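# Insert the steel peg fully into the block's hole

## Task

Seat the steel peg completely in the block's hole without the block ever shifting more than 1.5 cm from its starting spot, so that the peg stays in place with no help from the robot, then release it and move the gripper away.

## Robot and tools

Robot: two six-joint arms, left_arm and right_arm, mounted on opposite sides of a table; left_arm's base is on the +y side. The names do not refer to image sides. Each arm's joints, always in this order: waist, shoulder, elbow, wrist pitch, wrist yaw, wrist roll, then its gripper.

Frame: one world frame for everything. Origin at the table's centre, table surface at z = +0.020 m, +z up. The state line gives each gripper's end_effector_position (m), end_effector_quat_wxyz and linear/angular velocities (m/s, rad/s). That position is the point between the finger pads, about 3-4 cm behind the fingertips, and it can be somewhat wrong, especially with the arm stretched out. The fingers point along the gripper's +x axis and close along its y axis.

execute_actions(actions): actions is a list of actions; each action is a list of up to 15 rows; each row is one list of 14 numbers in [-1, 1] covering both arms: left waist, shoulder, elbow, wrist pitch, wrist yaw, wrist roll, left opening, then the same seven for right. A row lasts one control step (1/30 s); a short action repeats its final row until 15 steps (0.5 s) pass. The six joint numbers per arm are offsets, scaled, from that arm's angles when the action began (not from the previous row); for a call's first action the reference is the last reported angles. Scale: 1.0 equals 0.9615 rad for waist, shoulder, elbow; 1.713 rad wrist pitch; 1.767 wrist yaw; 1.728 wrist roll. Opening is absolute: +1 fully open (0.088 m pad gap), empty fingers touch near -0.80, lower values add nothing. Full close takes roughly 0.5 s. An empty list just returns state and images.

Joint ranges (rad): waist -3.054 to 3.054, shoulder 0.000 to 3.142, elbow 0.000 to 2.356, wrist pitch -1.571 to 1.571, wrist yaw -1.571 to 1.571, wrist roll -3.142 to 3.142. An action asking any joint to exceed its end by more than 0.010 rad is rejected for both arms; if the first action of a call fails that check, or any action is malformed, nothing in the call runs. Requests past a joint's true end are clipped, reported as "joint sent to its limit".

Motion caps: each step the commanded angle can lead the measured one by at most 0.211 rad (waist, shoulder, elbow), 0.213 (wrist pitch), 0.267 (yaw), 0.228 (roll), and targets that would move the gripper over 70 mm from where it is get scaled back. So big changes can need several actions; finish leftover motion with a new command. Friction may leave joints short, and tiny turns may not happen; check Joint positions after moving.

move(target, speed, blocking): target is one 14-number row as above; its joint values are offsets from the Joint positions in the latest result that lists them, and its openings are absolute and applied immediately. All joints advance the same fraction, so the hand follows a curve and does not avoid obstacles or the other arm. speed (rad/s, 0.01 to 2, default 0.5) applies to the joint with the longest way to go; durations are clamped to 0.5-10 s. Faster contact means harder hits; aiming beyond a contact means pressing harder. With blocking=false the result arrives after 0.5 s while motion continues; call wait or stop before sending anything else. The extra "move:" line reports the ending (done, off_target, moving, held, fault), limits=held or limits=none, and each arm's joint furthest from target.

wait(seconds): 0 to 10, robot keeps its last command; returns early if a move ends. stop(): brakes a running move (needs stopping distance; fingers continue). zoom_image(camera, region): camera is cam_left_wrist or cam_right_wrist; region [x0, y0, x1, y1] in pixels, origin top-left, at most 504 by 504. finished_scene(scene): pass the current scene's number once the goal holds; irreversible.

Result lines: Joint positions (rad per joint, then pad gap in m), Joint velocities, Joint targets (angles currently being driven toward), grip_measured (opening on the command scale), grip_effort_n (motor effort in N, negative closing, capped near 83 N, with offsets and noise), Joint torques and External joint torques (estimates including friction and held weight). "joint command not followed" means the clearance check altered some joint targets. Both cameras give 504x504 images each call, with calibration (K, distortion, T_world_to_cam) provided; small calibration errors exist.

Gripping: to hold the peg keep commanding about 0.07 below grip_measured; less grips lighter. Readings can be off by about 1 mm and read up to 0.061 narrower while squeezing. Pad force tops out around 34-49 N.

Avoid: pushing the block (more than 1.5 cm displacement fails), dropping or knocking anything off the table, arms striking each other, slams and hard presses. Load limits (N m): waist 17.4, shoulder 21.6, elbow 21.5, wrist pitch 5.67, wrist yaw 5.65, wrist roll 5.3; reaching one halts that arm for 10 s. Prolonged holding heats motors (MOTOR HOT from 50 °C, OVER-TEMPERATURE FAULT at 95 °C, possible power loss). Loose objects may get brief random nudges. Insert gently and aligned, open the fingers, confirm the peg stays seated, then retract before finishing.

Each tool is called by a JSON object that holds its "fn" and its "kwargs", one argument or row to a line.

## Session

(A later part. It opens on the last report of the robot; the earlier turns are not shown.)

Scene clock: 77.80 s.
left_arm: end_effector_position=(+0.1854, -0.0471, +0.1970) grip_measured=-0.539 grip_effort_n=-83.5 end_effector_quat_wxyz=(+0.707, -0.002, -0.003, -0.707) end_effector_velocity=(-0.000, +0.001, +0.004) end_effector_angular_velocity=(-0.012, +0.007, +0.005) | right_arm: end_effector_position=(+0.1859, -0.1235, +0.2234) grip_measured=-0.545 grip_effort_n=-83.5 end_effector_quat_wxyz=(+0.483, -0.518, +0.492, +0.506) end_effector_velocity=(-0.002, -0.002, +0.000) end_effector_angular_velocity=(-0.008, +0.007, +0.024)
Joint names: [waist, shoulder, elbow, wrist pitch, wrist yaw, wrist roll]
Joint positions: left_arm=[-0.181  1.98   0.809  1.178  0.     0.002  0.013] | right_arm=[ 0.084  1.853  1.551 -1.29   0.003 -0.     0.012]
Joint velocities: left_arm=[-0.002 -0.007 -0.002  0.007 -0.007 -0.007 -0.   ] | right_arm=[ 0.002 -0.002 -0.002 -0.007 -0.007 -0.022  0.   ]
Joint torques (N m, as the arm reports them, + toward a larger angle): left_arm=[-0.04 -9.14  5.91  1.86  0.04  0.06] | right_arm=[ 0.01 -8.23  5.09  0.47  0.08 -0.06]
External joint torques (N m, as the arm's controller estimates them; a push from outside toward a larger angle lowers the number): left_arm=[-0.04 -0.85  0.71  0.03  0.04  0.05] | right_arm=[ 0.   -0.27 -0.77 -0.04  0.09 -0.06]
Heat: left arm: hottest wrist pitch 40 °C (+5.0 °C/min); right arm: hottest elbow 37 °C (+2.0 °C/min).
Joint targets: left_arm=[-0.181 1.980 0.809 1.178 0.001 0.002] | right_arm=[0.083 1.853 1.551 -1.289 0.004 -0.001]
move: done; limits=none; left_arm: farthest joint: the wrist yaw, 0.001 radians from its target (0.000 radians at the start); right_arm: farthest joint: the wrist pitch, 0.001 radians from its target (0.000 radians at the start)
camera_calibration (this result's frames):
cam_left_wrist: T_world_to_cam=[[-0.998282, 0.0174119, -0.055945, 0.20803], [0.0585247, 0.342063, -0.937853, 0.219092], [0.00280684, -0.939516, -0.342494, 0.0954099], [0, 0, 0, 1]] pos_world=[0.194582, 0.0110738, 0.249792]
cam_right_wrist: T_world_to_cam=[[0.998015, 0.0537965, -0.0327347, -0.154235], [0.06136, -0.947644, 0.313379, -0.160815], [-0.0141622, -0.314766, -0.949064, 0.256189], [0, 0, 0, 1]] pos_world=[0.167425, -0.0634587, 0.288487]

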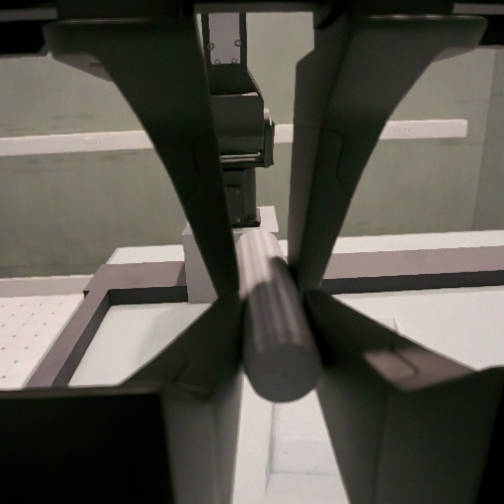

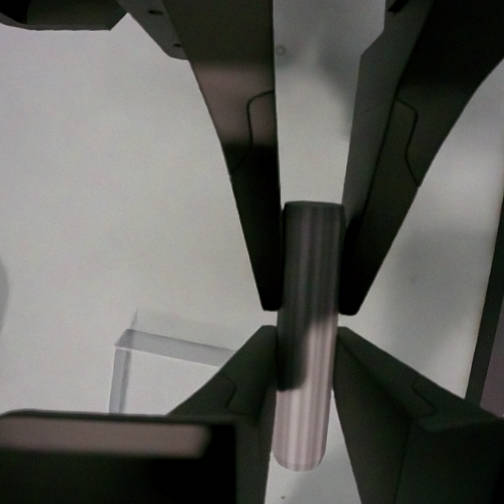

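{"fn": "execute_actions", "kwargs": {
  "actions": [
    [[0,0,0,0,0,0,-0.62,0,0,0,0,0,0,0.3]],
    [[0,0,0,0,0,0,-0.62,0,-0.02,0,0,0,0,0.3],[0,0,0,0,0,0,-0.62,0,-0.04,0,0,0,0,0.3],[0,0,0,0,0,0,-0.62,0,-0.06,0,0,0,0,0.3],[0,0,0,0,0,0,-0.62,0,-0.08,0,0,0,0,0.3],[0,0,0,0,0,0,-0.62,0,-0.1,0,0,0,0,0.3],[0,0,0,0,0,0,-0.62,0,-0.12,0,0,0,0,0.3],[0,0,0,0,0,0,-0.62,0,-0.14,0,0,0,0,0.3],[0,0,0,0,0,0,-0.62,0,-0.16,0,0,0,0,0.3],[0,0,0,0,0,0,-0.62,0,-0.18,0,0,0,0,0.3],[0,0,0,0,0,0,-0.62,0,-0.2,0,0,0,0,0.3]]
  ]
}}

{"fn": "move", "kwargs": {
  "target": [-0.6,-0.41,0.2,-0.75,0,0,-0.62,0,-0.2,-0.2,0.4,0,0,1],
  "speed": 1.0
}}

Scene clock: 86.43 s.
left_arm: end_effector_position=(+0.1854, -0.0471, +0.1959) grip_measured=-0.539 grip_effort_n=-83.5 end_effector_quat_wxyz=(+0.707, +0.000, -0.001, -0.707) end_effector_velocity=(-0.000, +0.001, -0.001) end_effector_angular_velocity=(+0.007, +0.007, +0.005) | right_arm: end_effector_position=(+0.1863, -0.1328, +0.2828) grip_measured=+0.298 grip_effort_n=11.4 end_effector_quat_wxyz=(+0.527, -0.468, +0.445, +0.552) end_effector_velocity=(-0.000, -0.006, +0.013) end_effector_angular_velocity=(+0.036, +0.005, +0.020)
Joint names: [waist, shoulder, elbow, wrist pitch, wrist yaw, wrist roll]
Joint positions: left_arm=[-0.181  1.98   0.809  1.172  0.     0.002  0.013] | right_arm=[ 0.084  1.665  1.551 -1.29   0.003 -0.     0.054]
Joint velocities: left_arm=[-0.002 -0.002 -0.002 -0.007 -0.007 -0.007 -0.   ] | right_arm=[-0.002 -0.046 -0.002 -0.007 -0.007 -0.022 -0.   ]
Joint torques (N m, as the arm reports them, + toward a larger angle): left_arm=[ 0.1  -8.81  6.    2.08 -0.03  0.1 ] | right_arm=[-0.3  -6.63  5.25  0.7  -0.03  0.01]
External joint torques (N m, as the arm's controller estimates them; a push from outside toward a larger angle lowers the number): left_arm=[ 0.13 -0.55  0.82  0.26 -0.03  0.09] | right_arm=[-0.34 -0.88 -0.19 -0.11 -0.02  0.01]
External joint torques at the end of the 1st action: left_arm=[-0.09 -0.9   0.99  0.33 -0.02  0.06] | right_arm=[-0.24  0.17 -0.67 -0.11  0.03 -0.04]
Heat: left arm: hottest wrist pitch 40 °C (+4.1 °C/min); right arm: hottest elbow 37 °C (+1.0 °C/min).
Joint targets: left_arm=[-0.181 1.980 0.809 1.174 0.000 0.002] | right_arm=[0.084 1.661 1.551 -1.290 0.003 -0.000]
camera_calibration (this result's frames):
cam_left_wrist: T_world_to_cam=[[-0.998282, 0.0177105, -0.0558542, 0.207961], [0.0585275, 0.347066, -0.936013, 0.217875], [0.00280788, -0.937673, -0.347507, 0.0960751], [0, 0, 0, 1]] pos_world=[0.194582, 0.0107868, 0.248936]
cam_right_wrist: T_world_to_cam=[[0.997728, 0.0597933, -0.0310534, -0.151859], [0.0633622, -0.989393, 0.130713, -0.142549], [-0.0229083, -0.132384, -0.990934, 0.347385], [0, 0, 0, 1]] pos_world=[0.168505, -0.0859689, 0.358153]

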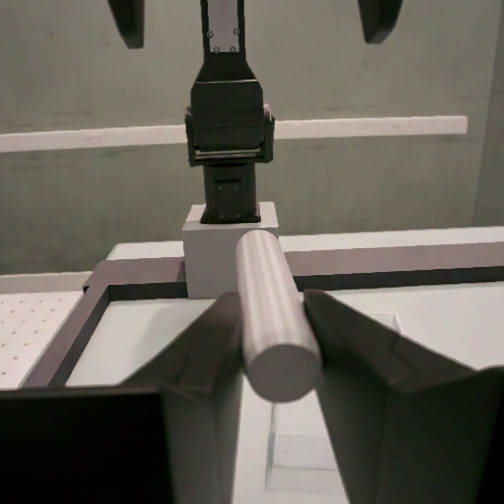

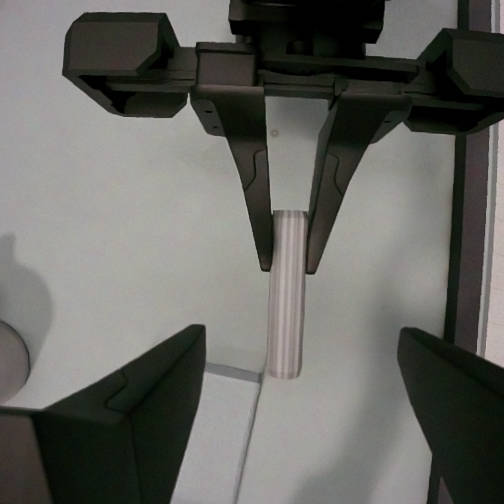

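Scene clock: 88.37 s.
left_arm: end_effector_position=(-0.0463, +0.0895, +0.1825) grip_measured=-0.539 grip_effort_n=-83.5 end_effector_quat_wxyz=(+0.446, +0.313, +0.169, -0.822) end_effector_velocity=(+0.004, +0.002, -0.006) end_effector_angular_velocity=(+0.017, -0.023, +0.003) | right_arm: end_effector_position=(+0.1825, -0.0525, +0.3551) grip_measured=+0.980 grip_effort_n=11.4 end_effector_quat_wxyz=(+0.647, -0.255, +0.242, +0.677) end_effector_velocity=(-0.000, -0.002, -0.001) end_effector_angular_velocity=(-0.007, -0.012, +0.018)
Joint names: [waist, shoulder, elbow, wrist pitch, wrist yaw, wrist roll]
Joint positions: left_arm=[-0.756  1.602  0.988 -0.113  0.     0.002  0.013] | right_arm=[ 0.084  1.485  1.372 -0.607  0.003 -0.     0.087]
Joint velocities: left_arm=[ 0.002  0.002 -0.002 -0.022 -0.007  0.007 -0.   ] | right_arm=[-0.002 -0.002 -0.002 -0.007 -0.007 -0.022 -0.   ]
Joint torques (N m, as the arm reports them, + toward a larger angle): left_arm=[-0.2  -9.69  9.42  1.68  0.02  0.09] | right_arm=[ 0.2  -7.62  4.63  1.81 -0.03  0.01]
External joint torques (N m, as the arm's controller estimates them; a push from outside toward a larger angle lowers the number): left_arm=[-0.19 -2.72  2.69  0.09  0.03  0.09] | right_arm=[ 0.2  -1.39 -2.26  0.18 -0.02  0.01]
Heat: left arm: hottest wrist pitch 41 °C (+4.1 °C/min); right arm: hottest elbow 37 °C (+1.0 °C/min).
Joint targets: left_arm=[-0.758 1.586 1.001 -0.113 0.000 0.002] | right_arm=[0.084 1.473 1.359 -0.605 0.003 -0.000]
move: off_target (left_arm, right_arm); limits=none; left_arm: farthest joint: the shoulder, 0.016 radians from its target (0.394 radians at the start); right_arm: farthest joint: the elbow, 0.014 radians from its target (0.192 radians at the start)
camera_calibration (this result's frames):
cam_left_wrist: T_world_to_cam=[[-0.810097, 0.585513, -0.0302727, -0.0732778], [0.529214, 0.708028, -0.467579, 0.0755568], [-0.25234, -0.394805, -0.883433, 0.257577], [0, 0, 0, 1]] pos_world=[-0.0343511, 0.0911013, 0.260662]
cam_right_wrist: T_world_to_cam=[[0.996915, 0.0767369, -0.0164836, -0.154712], [0.0565993, -0.848368, -0.526372, 0.169687], [-0.0543763, 0.523816, -0.850094, 0.419665], [0, 0, 0, 1]] pos_world=[0.167451, -0.0639981, 0.443523]

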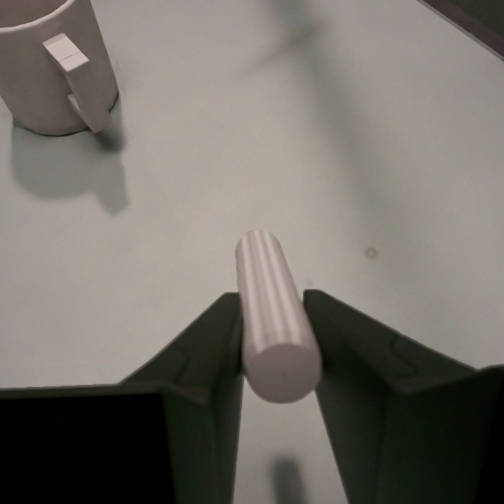

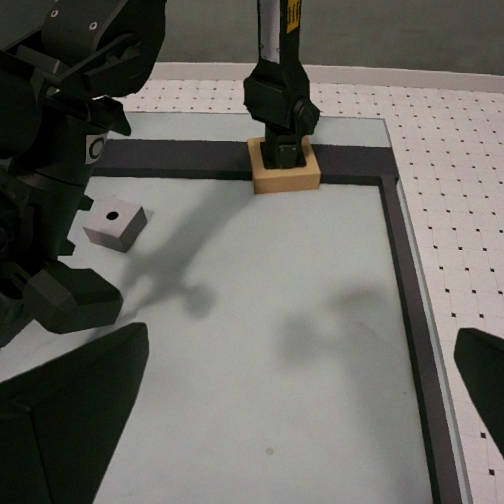

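{"fn": "move", "kwargs": {
  "target": [-0.403,0,0.275,-0.64,0,0,-0.62,0.28,0.46,-0.71,0.95,0,0,1],
  "speed": 1.1
}}

Scene clock: 91.97 s.
left_arm: end_effector_position=(-0.0431, +0.2868, +0.1712) grip_measured=-0.539 grip_effort_n=-83.5 end_effector_quat_wxyz=(+0.212, +0.674, +0.212, -0.675) end_effector_velocity=(+0.003, -0.000, +0.000) end_effector_angular_velocity=(-0.002, -0.010, +0.010) | right_arm: end_effector_position=(+0.0585, -0.0214, +0.2020) grip_measured=+0.980 grip_effort_n=11.4 end_effector_quat_wxyz=(+0.586, -0.078, +0.056, +0.804) end_effector_velocity=(+0.000, -0.001, -0.001) end_effector_angular_velocity=(-0.005, -0.008, +0.006)
Joint names: [waist, shoulder, elbow, wrist pitch, wrist yaw, wrist roll]
Joint positions: left_arm=[-1.14   1.602  1.241 -1.208  0.     0.002  0.013] | right_arm=[ 0.35   1.913  0.701  1.019  0.003 -0.     0.087]
Joint velocities: left_arm=[ 0.002 -0.002 -0.002 -0.007 -0.007 -0.007  0.   ] | right_arm=[-0.002 -0.002 -0.002 -0.007 -0.007 -0.007 -0.   ]
Joint torques (N m, as the arm reports them, + toward a larger angle): left_arm=[-0.25 -6.81  8.15  0.24 -0.05  0.05] | right_arm=[ 0.16 -5.83  3.2   1.95  0.06 -0.01]
External joint torques (N m, as the arm's controller estimates them; a push from outside toward a larger angle lowers the number): left_arm=[-0.27 -0.79  2.35 -0.11 -0.04  0.05] | right_arm=[ 0.2   1.56 -1.67  0.17  0.05 -0.02]
Heat: left arm: hottest wrist pitch 41 °C (+4.0 °C/min); right arm: hottest elbow 37 °C (+1.0 °C/min).
Joint targets: left_arm=[-1.143 1.602 1.252 -1.210 0.000 0.002] | right_arm=[0.353 1.927 0.690 1.020 0.003 -0.000]
move: off_target (left_arm, right_arm); limits=none; left_arm: farthest joint: the elbow, 0.011 radians from its target (0.265 radians at the start); right_arm: farthest joint: the shoulder, 0.015 radians from its target (0.443 radians at the start)
camera_calibration (this result's frames):
cam_left_wrist: T_world_to_cam=[[-0.526464, 0.850026, 0.0170711, -0.258273], [0.800801, 0.489032, 0.345783, -0.135917], [0.285576, 0.195713, -0.938159, 0.189421], [0, 0, 0, 1]] pos_world=[-0.0812229, 0.248934, 0.229114]
cam_right_wrist: T_world_to_cam=[[0.94024, 0.340512, 0.00024215, -0.0304561], [0.160741, -0.443219, -0.881884, 0.196909], [-0.300184, 0.829222, -0.471466, 0.211], [0, 0, 0, 1]] pos_world=[0.0603239, -0.0773219, 0.273137]

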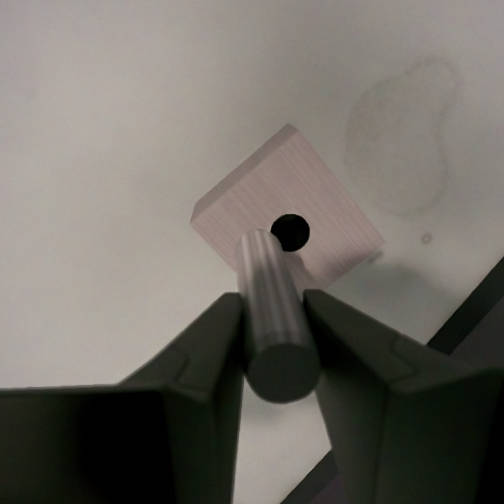

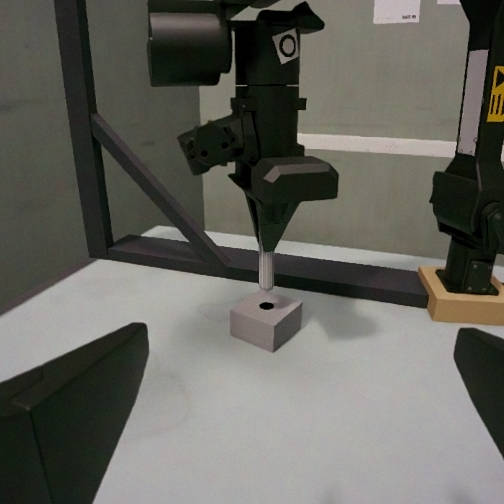

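{"fn": "move", "kwargs": {
  "target": [-0.059,0,-0.087,0.043,0,0,-0.62,0,0,0,0,0,0,1],
  "speed": 0.15
}}

{"fn": "zoom_image", "kwargs": {
  "camera": "cam_left_wrist",
  "region": [180,160,340,320]
}}

{"fn": "zoom_image", "kwargs": {
  "camera": "cam_right_wrist",
  "region": [200,220,340,360]
}}

Scene clock: 97.90 s.
left_arm: end_effector_position=(-0.0483, +0.3014, +0.1525) grip_measured=-0.539 grip_effort_n=-83.5 end_effector_quat_wxyz=(+0.193, +0.680, +0.194, -0.680) end_effector_velocity=(+0.005, +0.003, +0.000) end_effector_angular_velocity=(+0.005, -0.023, +0.005) | right_arm: end_effector_position=(+0.0586, -0.0215, +0.2019) grip_measured=+0.980 grip_effort_n=11.4 end_effector_quat_wxyz=(+0.586, -0.079, +0.057, +0.804) end_effector_velocity=(-0.002, -0.002, -0.001) end_effector_angular_velocity=(-0.001, -0.021, +0.014)
Joint names: [waist, shoulder, elbow, wrist pitch, wrist yaw, wrist roll]
Joint positions: left_arm=[-1.195  1.602  1.166 -1.136  0.     0.002  0.013] | right_arm=[ 0.35   1.913  0.7    1.019  0.003 -0.     0.087]
Joint velocities: left_arm=[-0.002 -0.002 -0.002 -0.022 -0.007 -0.007 -0.   ] | right_arm=[ 0.002 -0.002 -0.002 -0.007 -0.007 -0.022  0.   ]
Joint torques (N m, as the arm reports them, + toward a larger angle): left_arm=[ 0.   -6.57  5.79  0.42 -0.02  0.07] | right_arm=[-0.09 -7.15  3.99  1.84  0.06  0.01]
External joint torques (N m, as the arm's controller estimates them; a push from outside toward a larger angle lowers the number): left_arm=[ 0.03 -0.6   0.04  0.08 -0.02  0.07] | right_arm=[-0.13  0.17 -0.83  0.08  0.06  0.  ]
Heat: left arm: hottest shoulder 40 °C (+3.0 °C/min); right arm: hottest elbow 37 °C (+1.0 °C/min).
Joint targets: left_arm=[-1.197 1.602 1.157 -1.134 0.000 0.002] | right_arm=[0.350 1.913 0.700 1.018 0.003 -0.000]
move: done; limits=none; left_arm: farthest joint: the elbow, 0.009 radians from its target (0.084 radians at the start); right_arm: farthest joint: the elbow, 0.001 radians from its target (0.001 radians at the start)
camera_calibration (this result's frames):
cam_left_wrist: T_world_to_cam=[[-0.479713, 0.877256, 0.0172415, -0.279045], [0.825204, 0.444397, 0.348639, -0.118178], [0.298184, 0.181475, -0.937098, 0.175247], [0, 0, 0, 1]] pos_world=[-0.0885967, 0.265509, 0.210236]
cam_right_wrist: T_world_to_cam=[[0.94024, 0.340512, 0.00022946, -0.0304503], [0.160844, -0.443539, -0.881704, 0.196694], [-0.300129, 0.829051, -0.471802, 0.211081], [0, 0, 0, 1]] pos_world=[0.060345, -0.0773869, 0.273022]

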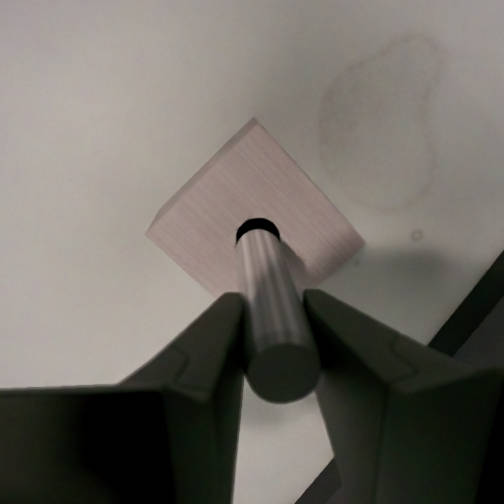

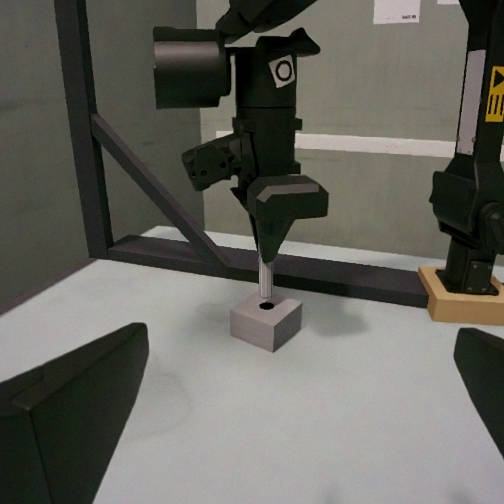

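Region (180, 160, 340, 320) of cam_left_wrist's 504x504 image, scaled by 3.150, with more detail than that image has.

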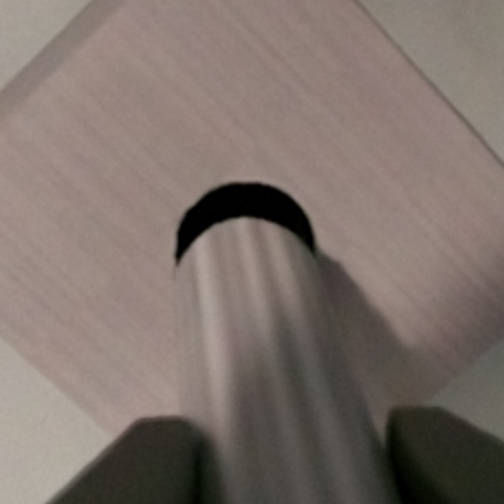

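Region (200, 220, 340, 360) of cam_right_wrist's 504x504 image, scaled by 3.600, with more detail than that image has.

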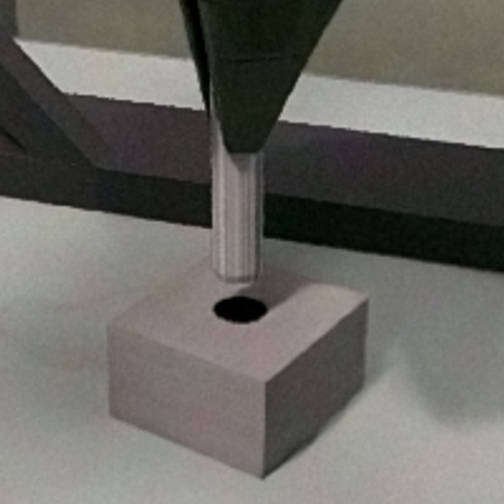

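{"fn": "move", "kwargs": {
  "target": [-0.006,0,-0.045,0.023,0,0,-0.62,0,0,0,0,0,0,1],
  "speed": 0.08
}}

{"fn": "zoom_image", "kwargs": {
  "camera": "cam_left_wrist",
  "region": [210,200,310,300]
}}

{"fn": "zoom_image", "kwargs": {
  "camera": "cam_right_wrist",
  "region": [230,260,310,340]
}}

Scene clock: 102.50 s.
left_arm: end_effector_position=(-0.0477, +0.3026, +0.1439) grip_measured=-0.539 grip_effort_n=-83.5 end_effector_quat_wxyz=(+0.193, +0.679, +0.192, -0.681) end_effector_velocity=(+0.003, +0.002, -0.001) end_effector_angular_velocity=(+0.000, -0.014, +0.005) | right_arm: end_effector_position=(+0.0586, -0.0215, +0.2019) grip_measured=+0.980 grip_effort_n=11.4 end_effector_quat_wxyz=(+0.586, -0.079, +0.057, +0.804) end_effector_velocity=(+0.000, -0.001, -0.004) end_effector_angular_velocity=(-0.018, -0.015, -0.003)
Joint names: [waist, shoulder, elbow, wrist pitch, wrist yaw, wrist roll]
Joint positions: left_arm=[-1.197  1.602  1.131 -1.098  0.     0.002  0.013] | right_arm=[ 0.35   1.913  0.7    1.019  0.003 -0.     0.087]
Joint velocities: left_arm=[-0.002 -0.002 -0.007 -0.007 -0.007 -0.007  0.   ] | right_arm=[ 0.002 -0.002 -0.002 -0.022  0.007 -0.007  0.   ]
Joint torques (N m, as the arm reports them, + toward a larger angle): left_arm=[-0.26 -6.52  5.48  0.38 -0.03  0.03] | right_arm=[ 0.14 -7.31  4.06  1.82  0.   -0.04]
External joint torques (N m, as the arm's controller estimates them; a push from outside toward a larger angle lowers the number): left_arm=[-0.24 -0.54 -0.24  0.04 -0.02  0.03] | right_arm=[ 0.15 -0.01 -0.74  0.08 -0.01 -0.05]
Heat: left arm: hottest shoulder 40 °C (+3.0 °C/min); right arm: hottest shoulder 37 °C (+1.0 °C/min).
Joint targets: left_arm=[-1.200 1.602 1.123 -1.096 0.000 0.002] | right_arm=[0.350 1.913 0.700 1.019 0.003 -0.000]
move: done; limits=none; left_arm: farthest joint: the elbow, 0.009 radians from its target (0.043 radians at the start); right_arm: farthest joint: the waist, 0.000 radians from its target (0.000 radians at the start)
camera_calibration (this result's frames):
cam_left_wrist: T_world_to_cam=[[-0.477325, 0.878561, 0.0170711, -0.279951], [0.827289, 0.442749, 0.345783, -0.115251], [0.296233, 0.179173, -0.938159, 0.167572], [0, 0, 0, 1]] pos_world=[-0.0879219, 0.266958, 0.201841]
cam_right_wrist: T_world_to_cam=[[0.94024, 0.340512, 0.00022946, -0.0304503], [0.160844, -0.443539, -0.881704, 0.196694], [-0.300129, 0.829051, -0.471802, 0.211081], [0, 0, 0, 1]] pos_world=[0.060345, -0.0773869, 0.273022]

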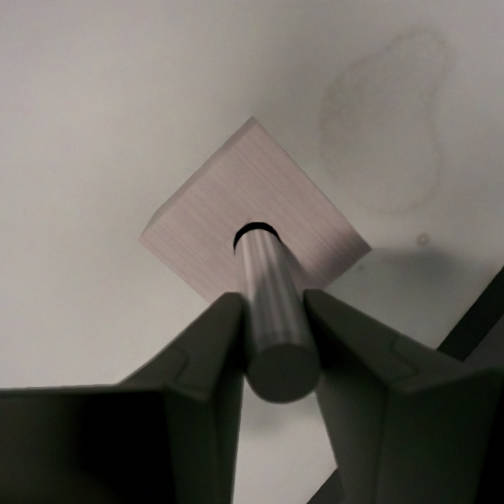

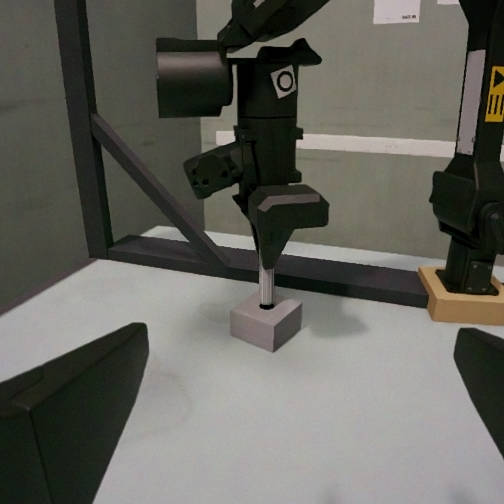

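Region (210, 200, 310, 300) of cam_left_wrist's 504x504 image, scaled by 5.040, with more detail than that image has.

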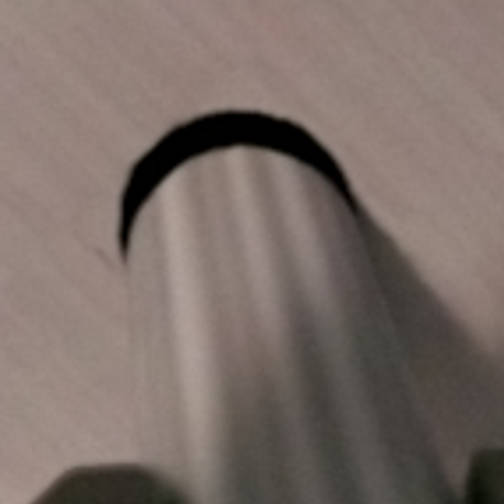

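Region (230, 260, 310, 340) of cam_right_wrist's 504x504 image, scaled by 6.300, with more detail than that image has.

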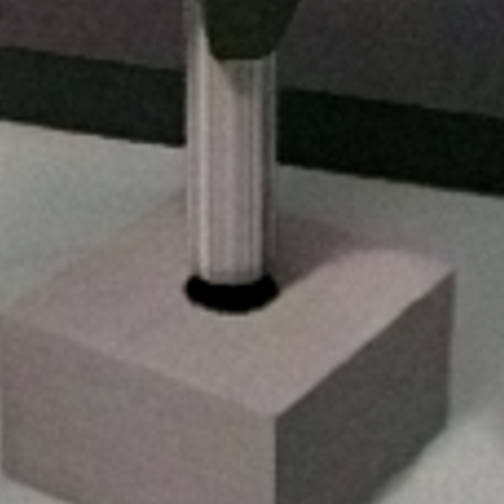

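{"fn": "execute_actions", "kwargs": {
  "actions": [
    [[0,0.008,-0.006,0.001,0,0,-0.62,0,0,0,0,0,0,1],[0,0.0125,-0.009,0.001,0,0,-0.62,0,0,0,0,0,0,1],[0,0.0135,-0.012,0.0034,0,0,-0.62,0,0,0,0,0,0,1],[0,0.0145,-0.0155,0.0058,0,0,-0.62,0,0,0,0,0,0,1],[0,0.0155,-0.019,0.0082,0,0,-0.62,0,0,0,0,0,0,1],[0,0.0165,-0.022,0.0106,0,0,-0.62,0,0,0,0,0,0,1],[0,0.0175,-0.025,0.013,0,0,-0.62,0,0,0,0,0,0,1],[0,0.0185,-0.0285,0.0154,0,0,-0.62,0,0,0,0,0,0,1],[0,0.0195,-0.032,0.0178,0,0,-0.62,0,0,0,0,0,0,1],[0,0.0205,-0.035,0.0202,0,0,-0.62,0,0,0,0,0,0,1]]
  ]
}}

{"fn": "zoom_image", "kwargs": {
  "camera": "cam_right_wrist",
  "region": [230,260,310,340]
}}

Scene clock: 109.80 s.
left_arm: end_effector_position=(-0.0474, +0.3028, +0.1353) grip_measured=-0.539 grip_effort_n=-83.5 end_effector_quat_wxyz=(+0.192, +0.681, +0.193, -0.680) end_effector_velocity=(-0.003, -0.001, -0.001) end_effector_angular_velocity=(-0.015, +0.011, -0.000) | right_arm: end_effector_position=(+0.0586, -0.0215, +0.2019) grip_measured=+0.980 grip_effort_n=11.4 end_effector_quat_wxyz=(+0.586, -0.079, +0.057, +0.804) end_effector_velocity=(+0.002, +0.000, +0.002) end_effector_angular_velocity=(+0.004, +0.010, -0.002)
Joint names: [waist, shoulder, elbow, wrist pitch, wrist yaw, wrist roll]
Joint positions: left_arm=[-1.197  1.611  1.106 -1.066  0.     0.002  0.013] | right_arm=[ 0.35   1.913  0.7    1.019  0.003 -0.     0.087]
Joint velocities: left_arm=[-0.007 -0.002 -0.007  0.022 -0.007 -0.007 -0.   ] | right_arm=[-0.007 -0.002 -0.002  0.007 -0.007  0.007  0.   ]
Joint torques (N m, as the arm reports them, + toward a larger angle): left_arm=[-0.14 -5.34  5.73  0.45 -0.01  0.04] | right_arm=[-0.12 -7.23  3.98  1.89  0.01 -0.07]
External joint torques (N m, as the arm's controller estimates them; a push from outside toward a larger angle lowers the number): left_arm=[-0.11  0.7  -0.04  0.07  0.    0.04] | right_arm=[-0.08  0.24 -0.93  0.08  0.   -0.09]
Heat: left arm: hottest shoulder 40 °C (+2.0 °C/min); right arm: hottest shoulder 37 °C (+2.0 °C/min).
Joint targets: left_arm=[-1.197 1.622 1.098 -1.063 0.000 0.002] | right_arm=[0.350 1.913 0.700 1.019 0.003 -0.000]
camera_calibration (this result's frames):
cam_left_wrist: T_world_to_cam=[[-0.477369, 0.878534, 0.0172415, -0.279838], [0.826388, 0.442192, 0.348639, -0.112823], [0.298667, 0.180678, -0.937098, 0.158937], [0, 0, 0, 1]] pos_world=[-0.08782, 0.267021, 0.193099]
cam_right_wrist: T_world_to_cam=[[0.94024, 0.340512, 0.00022946, -0.0304503], [0.160844, -0.443539, -0.881704, 0.196694], [-0.300129, 0.829051, -0.471802, 0.211081], [0, 0, 0, 1]] pos_world=[0.060345, -0.0773869, 0.273022]

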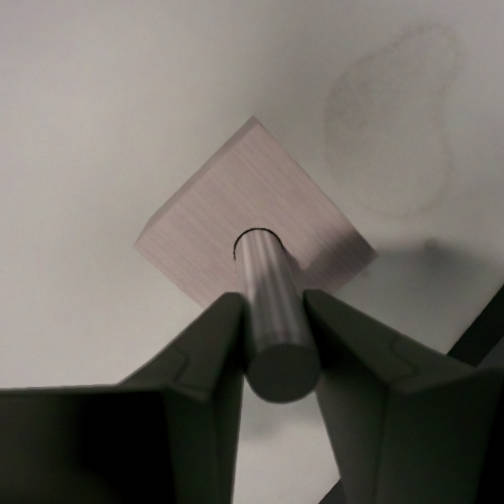

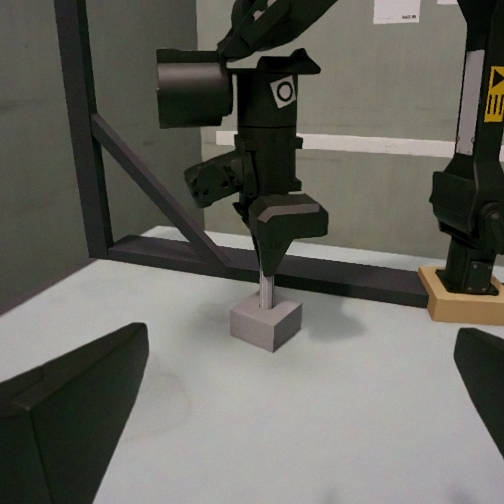

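Region (230, 260, 310, 340) of cam_right_wrist's 504x504 image, scaled by 6.300, with more detail than that image has.

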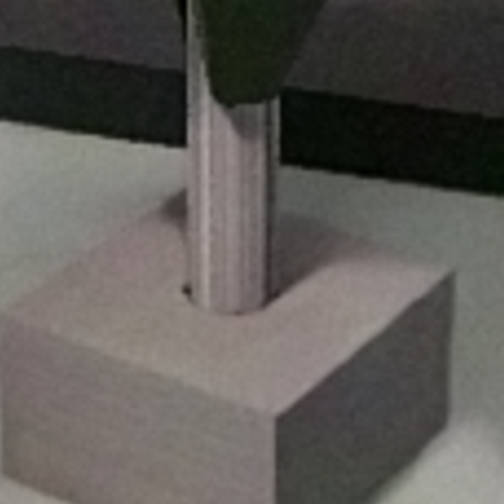

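{"fn": "move", "kwargs": {
  "target": [0,0.036,-0.069,0.051,0,0,-0.62,0,0,0,0,0,0,1],
  "speed": 0.08
}}

Scene clock: 112.97 s.
left_arm: end_effector_position=(-0.0482, +0.3023, +0.1154) grip_measured=-0.539 grip_effort_n=-83.5 end_effector_quat_wxyz=(+0.193, +0.679, +0.192, -0.682) end_effector_velocity=(+0.007, +0.001, +0.000) end_effector_angular_velocity=(-0.007, -0.030, +0.005) | right_arm: end_effector_position=(+0.0586, -0.0215, +0.2019) grip_measured=+0.980 grip_effort_n=11.4 end_effector_quat_wxyz=(+0.586, -0.079, +0.057, +0.804) end_effector_velocity=(-0.002, -0.002, -0.001) end_effector_angular_velocity=(-0.010, +0.006, +0.008)
Joint names: [waist, shoulder, elbow, wrist pitch, wrist yaw, wrist roll]
Joint positions: left_arm=[-1.197  1.635  1.048 -0.98   0.     0.002  0.013] | right_arm=[ 0.35   1.913  0.7    1.019  0.003 -0.     0.087]
Joint velocities: left_arm=[-0.002 -0.007 -0.007 -0.022 -0.022 -0.007 -0.   ] | right_arm=[ 0.002 -0.002 -0.002 -0.007 -0.007  0.007 -0.   ]
Joint torques (N m, as the arm reports them, + toward a larger angle): left_arm=[ 0.08 -5.34  5.41  0.39 -0.01  0.02] | right_arm=[ 0.1  -7.03  4.42  1.87  0.   -0.02]
External joint torques (N m, as the arm's controller estimates them; a push from outside toward a larger angle lowers the number): left_arm=[ 0.07  0.74 -0.16  0.03  0.01  0.02] | right_arm=[ 0.11  0.37 -0.44  0.09  0.   -0.04]
Heat: left arm: hottest shoulder 40 °C (+2.0 °C/min); right arm: hottest shoulder 37 °C (+2.0 °C/min).
Joint targets: left_arm=[-1.197 1.646 1.040 -0.979 0.000 0.002] | right_arm=[0.350 1.913 0.700 1.019 0.003 -0.000]
move: off_target (left_arm); limits=none; left_arm: farthest joint: the shoulder, 0.011 radians from its target (0.034 radians at the start); right_arm: farthest joint: the waist, 0.000 radians from its target (0.000 radians at the start)
camera_calibration (this result's frames):
cam_left_wrist: T_world_to_cam=[[-0.477308, 0.878571, 0.0170071, -0.279423], [0.827625, 0.442957, 0.344711, -0.104693], [0.29532, 0.178609, -0.938555, 0.141201], [0, 0, 0, 1]] pos_world=[-0.0884233, 0.266648, 0.173365]
cam_right_wrist: T_world_to_cam=[[0.94024, 0.340512, 0.00022946, -0.0304503], [0.160844, -0.443539, -0.881704, 0.196694], [-0.300129, 0.829051, -0.471802, 0.211081], [0, 0, 0, 1]] pos_world=[0.060345, -0.0773869, 0.273022]

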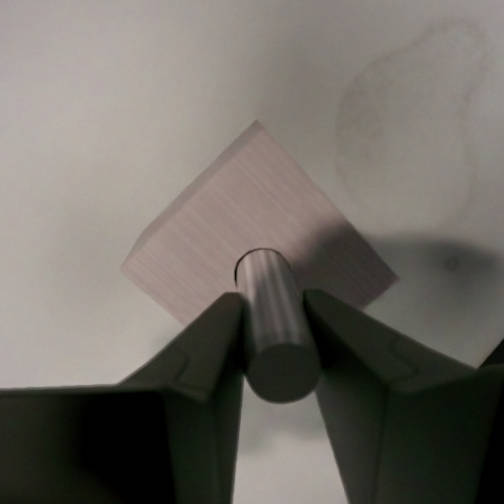

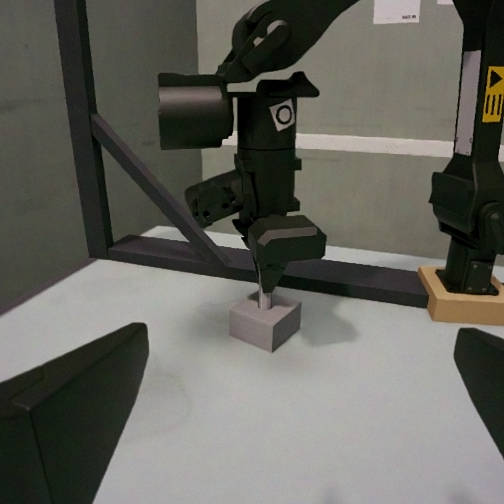

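{"fn": "move", "kwargs": {
  "target": [0,0.025,-0.039,0.024,0,0,-0.62,0,0,0,0,0,0,1],
  "speed": 0.05
}}

Scene clock: 115.23 s.
left_arm: end_effector_position=(-0.0480, +0.3024, +0.1056) grip_measured=-0.539 grip_effort_n=-83.5 end_effector_quat_wxyz=(+0.193, +0.679, +0.192, -0.682) end_effector_velocity=(+0.002, -0.002, -0.002) end_effector_angular_velocity=(-0.017, -0.014, +0.020) | right_arm: end_effector_position=(+0.0586, -0.0215, +0.2019) grip_measured=+0.980 grip_effort_n=11.4 end_effector_quat_wxyz=(+0.586, -0.079, +0.057, +0.804) end_effector_velocity=(-0.002, -0.002, -0.004) end_effector_angular_velocity=(-0.015, -0.026, +0.014)
Joint names: [waist, shoulder, elbow, wrist pitch, wrist yaw, wrist roll]
Joint positions: left_arm=[-1.197  1.648  1.02  -0.94   0.     0.002  0.013] | right_arm=[ 0.35   1.913  0.7    1.019  0.003 -0.     0.087]
Joint velocities: left_arm=[-0.002  0.002 -0.007  0.007 -0.022 -0.022  0.   ] | right_arm=[ 0.002 -0.002 -0.002 -0.022 -0.007 -0.022 -0.   ]
Joint torques (N m, as the arm reports them, + toward a larger angle): left_arm=[-0.26 -5.37  4.87  0.37  0.03  0.02] | right_arm=[-0.1  -7.33  4.07  1.87  0.02 -0.06]
External joint torques (N m, as the arm's controller estimates them; a push from outside toward a larger angle lowers the number): left_arm=[-0.26  0.64 -0.58  0.01  0.04  0.02] | right_arm=[-0.18 -0.01 -0.72  0.12  0.03 -0.07]
Heat: left arm: hottest shoulder 40 °C (+2.0 °C/min); right arm: hottest shoulder 37 °C (+2.0 °C/min).
Joint targets: left_arm=[-1.197 1.659 1.011 -0.939 0.000 0.002] | right_arm=[0.350 1.913 0.700 1.019 0.003 -0.000]
move: off_target (left_arm); limits=none; left_arm: farthest joint: the shoulder, 0.011 radians from its target (0.024 radians at the start); right_arm: farthest joint: the waist, 0.000 radians from its target (0.000 radians at the start)
camera_calibration (this result's frames):
cam_left_wrist: T_world_to_cam=[[-0.477302, 0.878575, 0.0169858, -0.27927], [0.827737, 0.443026, 0.344353, -0.101552], [0.295015, 0.178421, -0.938686, 0.132012], [0, 0, 0, 1]] pos_world=[-0.0881831, 0.266796, 0.163632]
cam_right_wrist: T_world_to_cam=[[0.94024, 0.340512, 0.00022946, -0.0304503], [0.160844, -0.443539, -0.881704, 0.196694], [-0.300129, 0.829051, -0.471802, 0.211081], [0, 0, 0, 1]] pos_world=[0.060345, -0.0773869, 0.273022]

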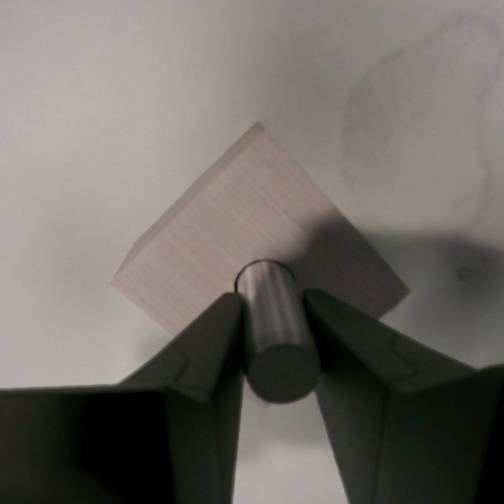

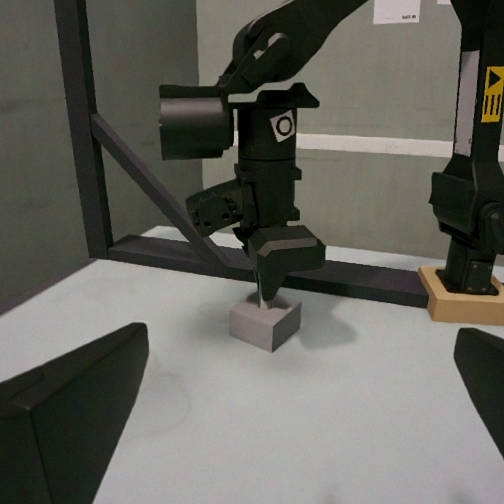

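{"fn": "move", "kwargs": {
  "target": [0,0.019,-0.025,0.012,0,0,-0.62,0,0,0,0,0,0,1],
  "speed": 0.05
}}

Scene clock: 117.67 s.
left_arm: end_effector_position=(-0.0482, +0.3023, +0.1034) grip_measured=-0.539 grip_effort_n=-83.5 end_effector_quat_wxyz=(+0.193, +0.677, +0.192, -0.683) end_effector_velocity=(-0.001, +0.000, -0.001) end_effector_angular_velocity=(-0.007, -0.002, +0.000) | right_arm: end_effector_position=(+0.0586, -0.0215, +0.2019) grip_measured=+0.980 grip_effort_n=11.4 end_effector_quat_wxyz=(+0.586, -0.079, +0.057, +0.804) end_effector_velocity=(+0.000, -0.001, -0.001) end_effector_angular_velocity=(-0.010, +0.006, +0.003)
Joint names: [waist, shoulder, elbow, wrist pitch, wrist yaw, wrist roll]
Joint positions: left_arm=[-1.197  1.648  1.011 -0.925  0.     0.002  0.013] | right_arm=[ 0.35   1.913  0.7    1.019  0.003 -0.     0.087]
Joint velocities: left_arm=[-0.007  0.002 -0.002  0.007 -0.007 -0.007 -0.   ] | right_arm=[-0.002 -0.002 -0.002 -0.007 -0.007  0.007 -0.   ]
Joint torques (N m, as the arm reports them, + toward a larger angle): left_arm=[-0.21 -4.37  4.38  0.8   0.02  0.08] | right_arm=[ 0.03 -7.15  3.93  1.81  0.   -0.01]
External joint torques (N m, as the arm's controller estimates them; a push from outside toward a larger angle lowers the number): left_arm=[-0.15  1.65 -1.11  0.41  0.02  0.08] | right_arm=[ 0.01  0.21 -0.91  0.04  0.   -0.02]
Heat: left arm: hottest shoulder 39 °C (+1.0 °C/min); right arm: hottest shoulder 38 °C (+3.0 °C/min).
Joint targets: left_arm=[-1.197 1.666 0.996 -0.919 0.000 0.002] | right_arm=[0.350 1.913 0.700 1.019 0.003 -0.000]
move: off_target (left_arm); limits=none; left_arm: farthest joint: the shoulder, 0.018 radians from its target (0.019 radians at the start); right_arm: farthest joint: the waist, 0.000 radians from its target (0.000 radians at the start)
camera_calibration (this result's frames):
cam_left_wrist: T_world_to_cam=[[-0.477237, 0.878615, 0.0167297, -0.279205], [0.829069, 0.44385, 0.34006, -0.100358], [0.291357, 0.176159, -0.940255, 0.130656], [0, 0, 0, 1]] pos_world=[-0.0881103, 0.266841, 0.161648]
cam_right_wrist: T_world_to_cam=[[0.94024, 0.340512, 0.00022946, -0.0304503], [0.160844, -0.443539, -0.881704, 0.196694], [-0.300129, 0.829051, -0.471802, 0.211081], [0, 0, 0, 1]] pos_world=[0.060345, -0.0773869, 0.273022]

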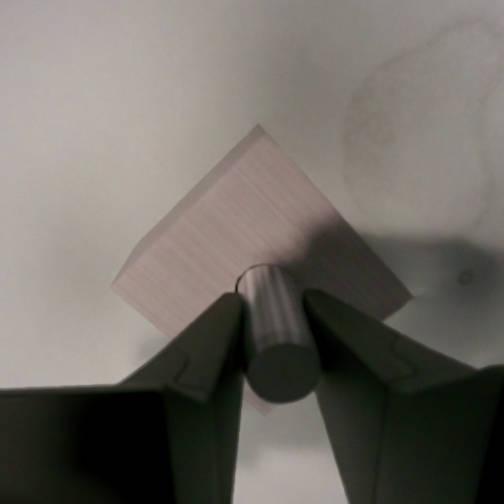

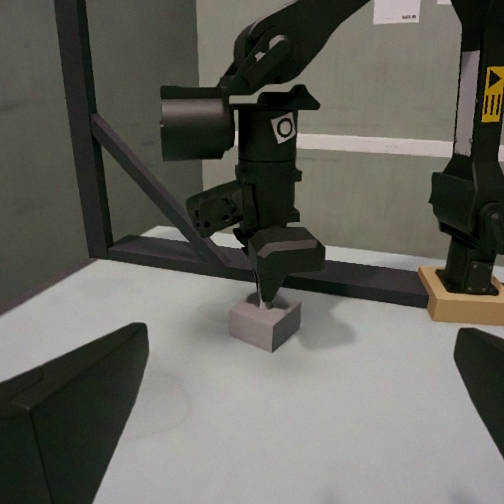

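Bottomed out. Release and retreat.

{"fn": "execute_actions", "kwargs": {
  "actions": [
    [[0,0,0,0,0,0,0.4,0,0,0,0,0,0,1]]
  ]
}}

{"fn": "move", "kwargs": {
  "target": [0,-0.25,0.3,-0.2,0,0,1,0,0,0,0,0,0,1],
  "speed": 0.5
}}

Scene clock: 119.77 s.
left_arm: end_effector_position=(-0.0483, +0.3022, +0.1033) grip_measured=+0.393 grip_effort_n=15.1 end_effector_quat_wxyz=(+0.193, +0.677, +0.192, -0.684) end_effector_velocity=(+0.001, +0.003, +0.001) end_effector_angular_velocity=(+0.007, +0.002, -0.010) | right_arm: end_effector_position=(+0.0586, -0.0215, +0.2019) grip_measured=+0.980 grip_effort_n=11.4 end_effector_quat_wxyz=(+0.586, -0.079, +0.057, +0.804) end_effector_velocity=(+0.002, -0.000, -0.001) end_effector_angular_velocity=(-0.009, +0.003, -0.011)
Joint names: [waist, shoulder, elbow, wrist pitch, wrist yaw, wrist roll]
Joint positions: left_arm=[-1.197  1.648  1.011 -0.924  0.     0.002  0.058] | right_arm=[ 0.35   1.913  0.7    1.019  0.003 -0.     0.087]
Joint velocities: left_arm=[-0.002 -0.007 -0.002 -0.007  0.007  0.007  0.003] | right_arm=[-0.002 -0.002 -0.002 -0.007  0.007  0.007  0.   ]
Joint torques (N m, as the arm reports them, + toward a larger angle): left_arm=[ 0.03 -6.79  6.21  0.17 -0.01  0.1 ] | right_arm=[ 0.17 -7.19  4.11  1.92  0.06 -0.04]
External joint torques (N m, as the arm's controller estimates them; a push from outside toward a larger angle lowers the number): left_arm=[ 0.03 -0.71  0.76 -0.18  0.    0.1 ] | right_arm=[ 0.19  0.21 -0.75  0.13  0.06 -0.05]
Heat: left arm: hottest shoulder 39 °C (+0.0 °C/min); right arm: hottest shoulder 38 °C (+3.0 °C/min).
Joint targets: left_arm=[-1.197 1.648 1.011 -0.925 0.000 0.002] | right_arm=[0.350 1.913 0.700 1.019 0.003 -0.000]
camera_calibration (this result's frames):
cam_left_wrist: T_world_to_cam=[[-0.477221, 0.878626, 0.0166656, -0.279187], [0.8294, 0.444054, 0.338986, -0.100064], [0.290441, 0.175594, -0.940644, 0.130814], [0, 0, 0, 1]] pos_world=[-0.0882343, 0.266764, 0.161622]
cam_right_wrist: T_world_to_cam=[[0.94024, 0.340512, 0.00022946, -0.0304503], [0.160844, -0.443539, -0.881704, 0.196694], [-0.300129, 0.829051, -0.471802, 0.211081], [0, 0, 0, 1]] pos_world=[0.060345, -0.0773869, 0.273022]

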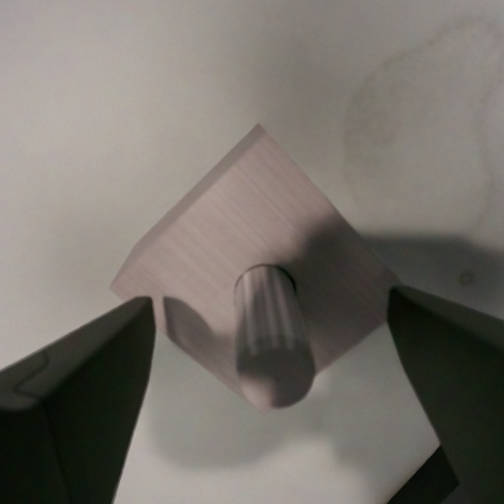

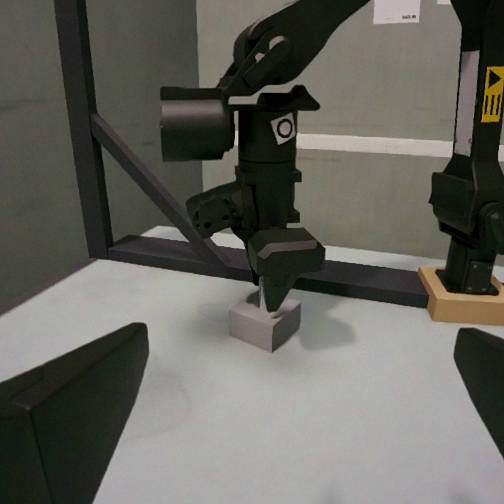

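Scene clock: 121.00 s.
left_arm: end_effector_position=(-0.0434, +0.3053, +0.2325) grip_measured=+0.991 grip_effort_n=15.1 end_effector_quat_wxyz=(+0.210, +0.614, +0.174, -0.741) end_effector_velocity=(+0.002, +0.005, +0.000) end_effector_angular_velocity=(+0.016, -0.010, -0.001) | right_arm: end_effector_position=(+0.0586, -0.0215, +0.2019) grip_measured=+0.980 grip_effort_n=11.4 end_effector_quat_wxyz=(+0.586, -0.079, +0.057, +0.804) end_effector_velocity=(+0.000, -0.001, -0.001) end_effector_angular_velocity=(-0.005, -0.008, +0.006)
Joint names: [waist, shoulder, elbow, wrist pitch, wrist yaw, wrist roll]
Joint positions: left_arm=[-1.197  1.412  1.293 -1.265  0.     0.002  0.088] | right_arm=[ 0.35   1.913  0.7    1.019  0.003 -0.     0.087]
Joint velocities: left_arm=[-0.007 -0.002  0.002 -0.022  0.007 -0.007 -0.   ] | right_arm=[-0.002 -0.002 -0.002 -0.007 -0.007 -0.007 -0.   ]
Joint torques (N m, as the arm reports them, + toward a larger angle): left_arm=[ 0.09 -5.93  8.1   0.51 -0.01  0.07] | right_arm=[-0.18 -7.52  4.2   1.84  0.01 -0.02]
External joint torques (N m, as the arm's controller estimates them; a push from outside toward a larger angle lowers the number): left_arm=[ 0.13 -0.95  1.92 -0.16 -0.01  0.07] | right_arm=[-0.14 -0.13 -0.67  0.06  0.01 -0.03]
Heat: left arm: hottest shoulder 39 °C (+0.0 °C/min); right arm: hottest shoulder 38 °C (+3.0 °C/min).
Joint targets: left_arm=[-1.197 1.408 1.299 -1.266 0.000 0.002] | right_arm=[0.350 1.913 0.700 1.019 0.003 -0.000]
move: done; limits=none; left_arm: farthest joint: the elbow, 0.007 radians from its target (0.289 radians at the start); right_arm: farthest joint: the waist, 0.000 radians from its target (0.000 radians at the start)
camera_calibration (this result's frames):
cam_left_wrist: T_world_to_cam=[[-0.475469, 0.879708, 0.00654454, -0.27957], [0.867694, 0.467723, 0.168352, -0.115255], [0.14504, 0.0857248, -0.985705, 0.281912], [0, 0, 0, 1]] pos_world=[-0.0738092, 0.27568, 0.299116]
cam_right_wrist: T_world_to_cam=[[0.94024, 0.340512, 0.00022946, -0.0304503], [0.160844, -0.443539, -0.881704, 0.196694], [-0.300129, 0.829051, -0.471802, 0.211081], [0, 0, 0, 1]] pos_world=[0.060345, -0.0773869, 0.273022]

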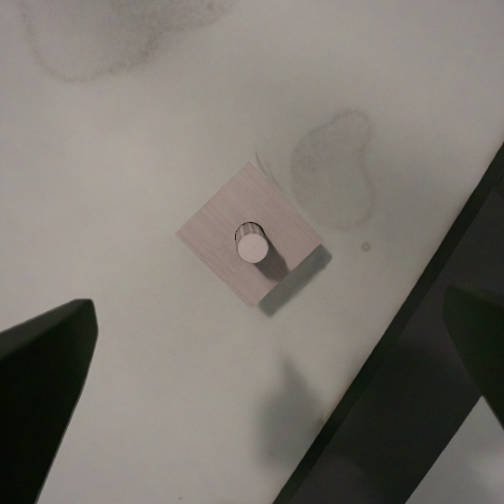

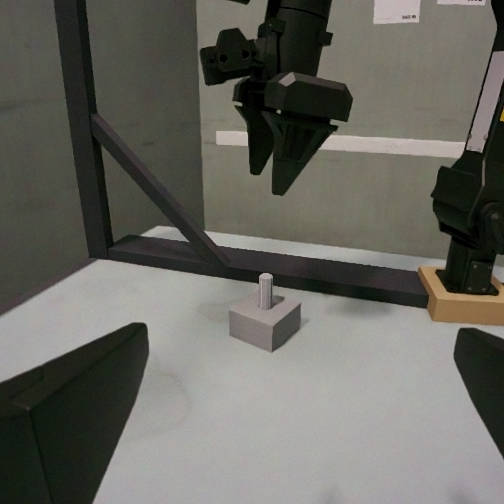

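{"fn": "finished_scene", "kwargs": {
  "scene": 1
}}

The scene is finished: the task was done.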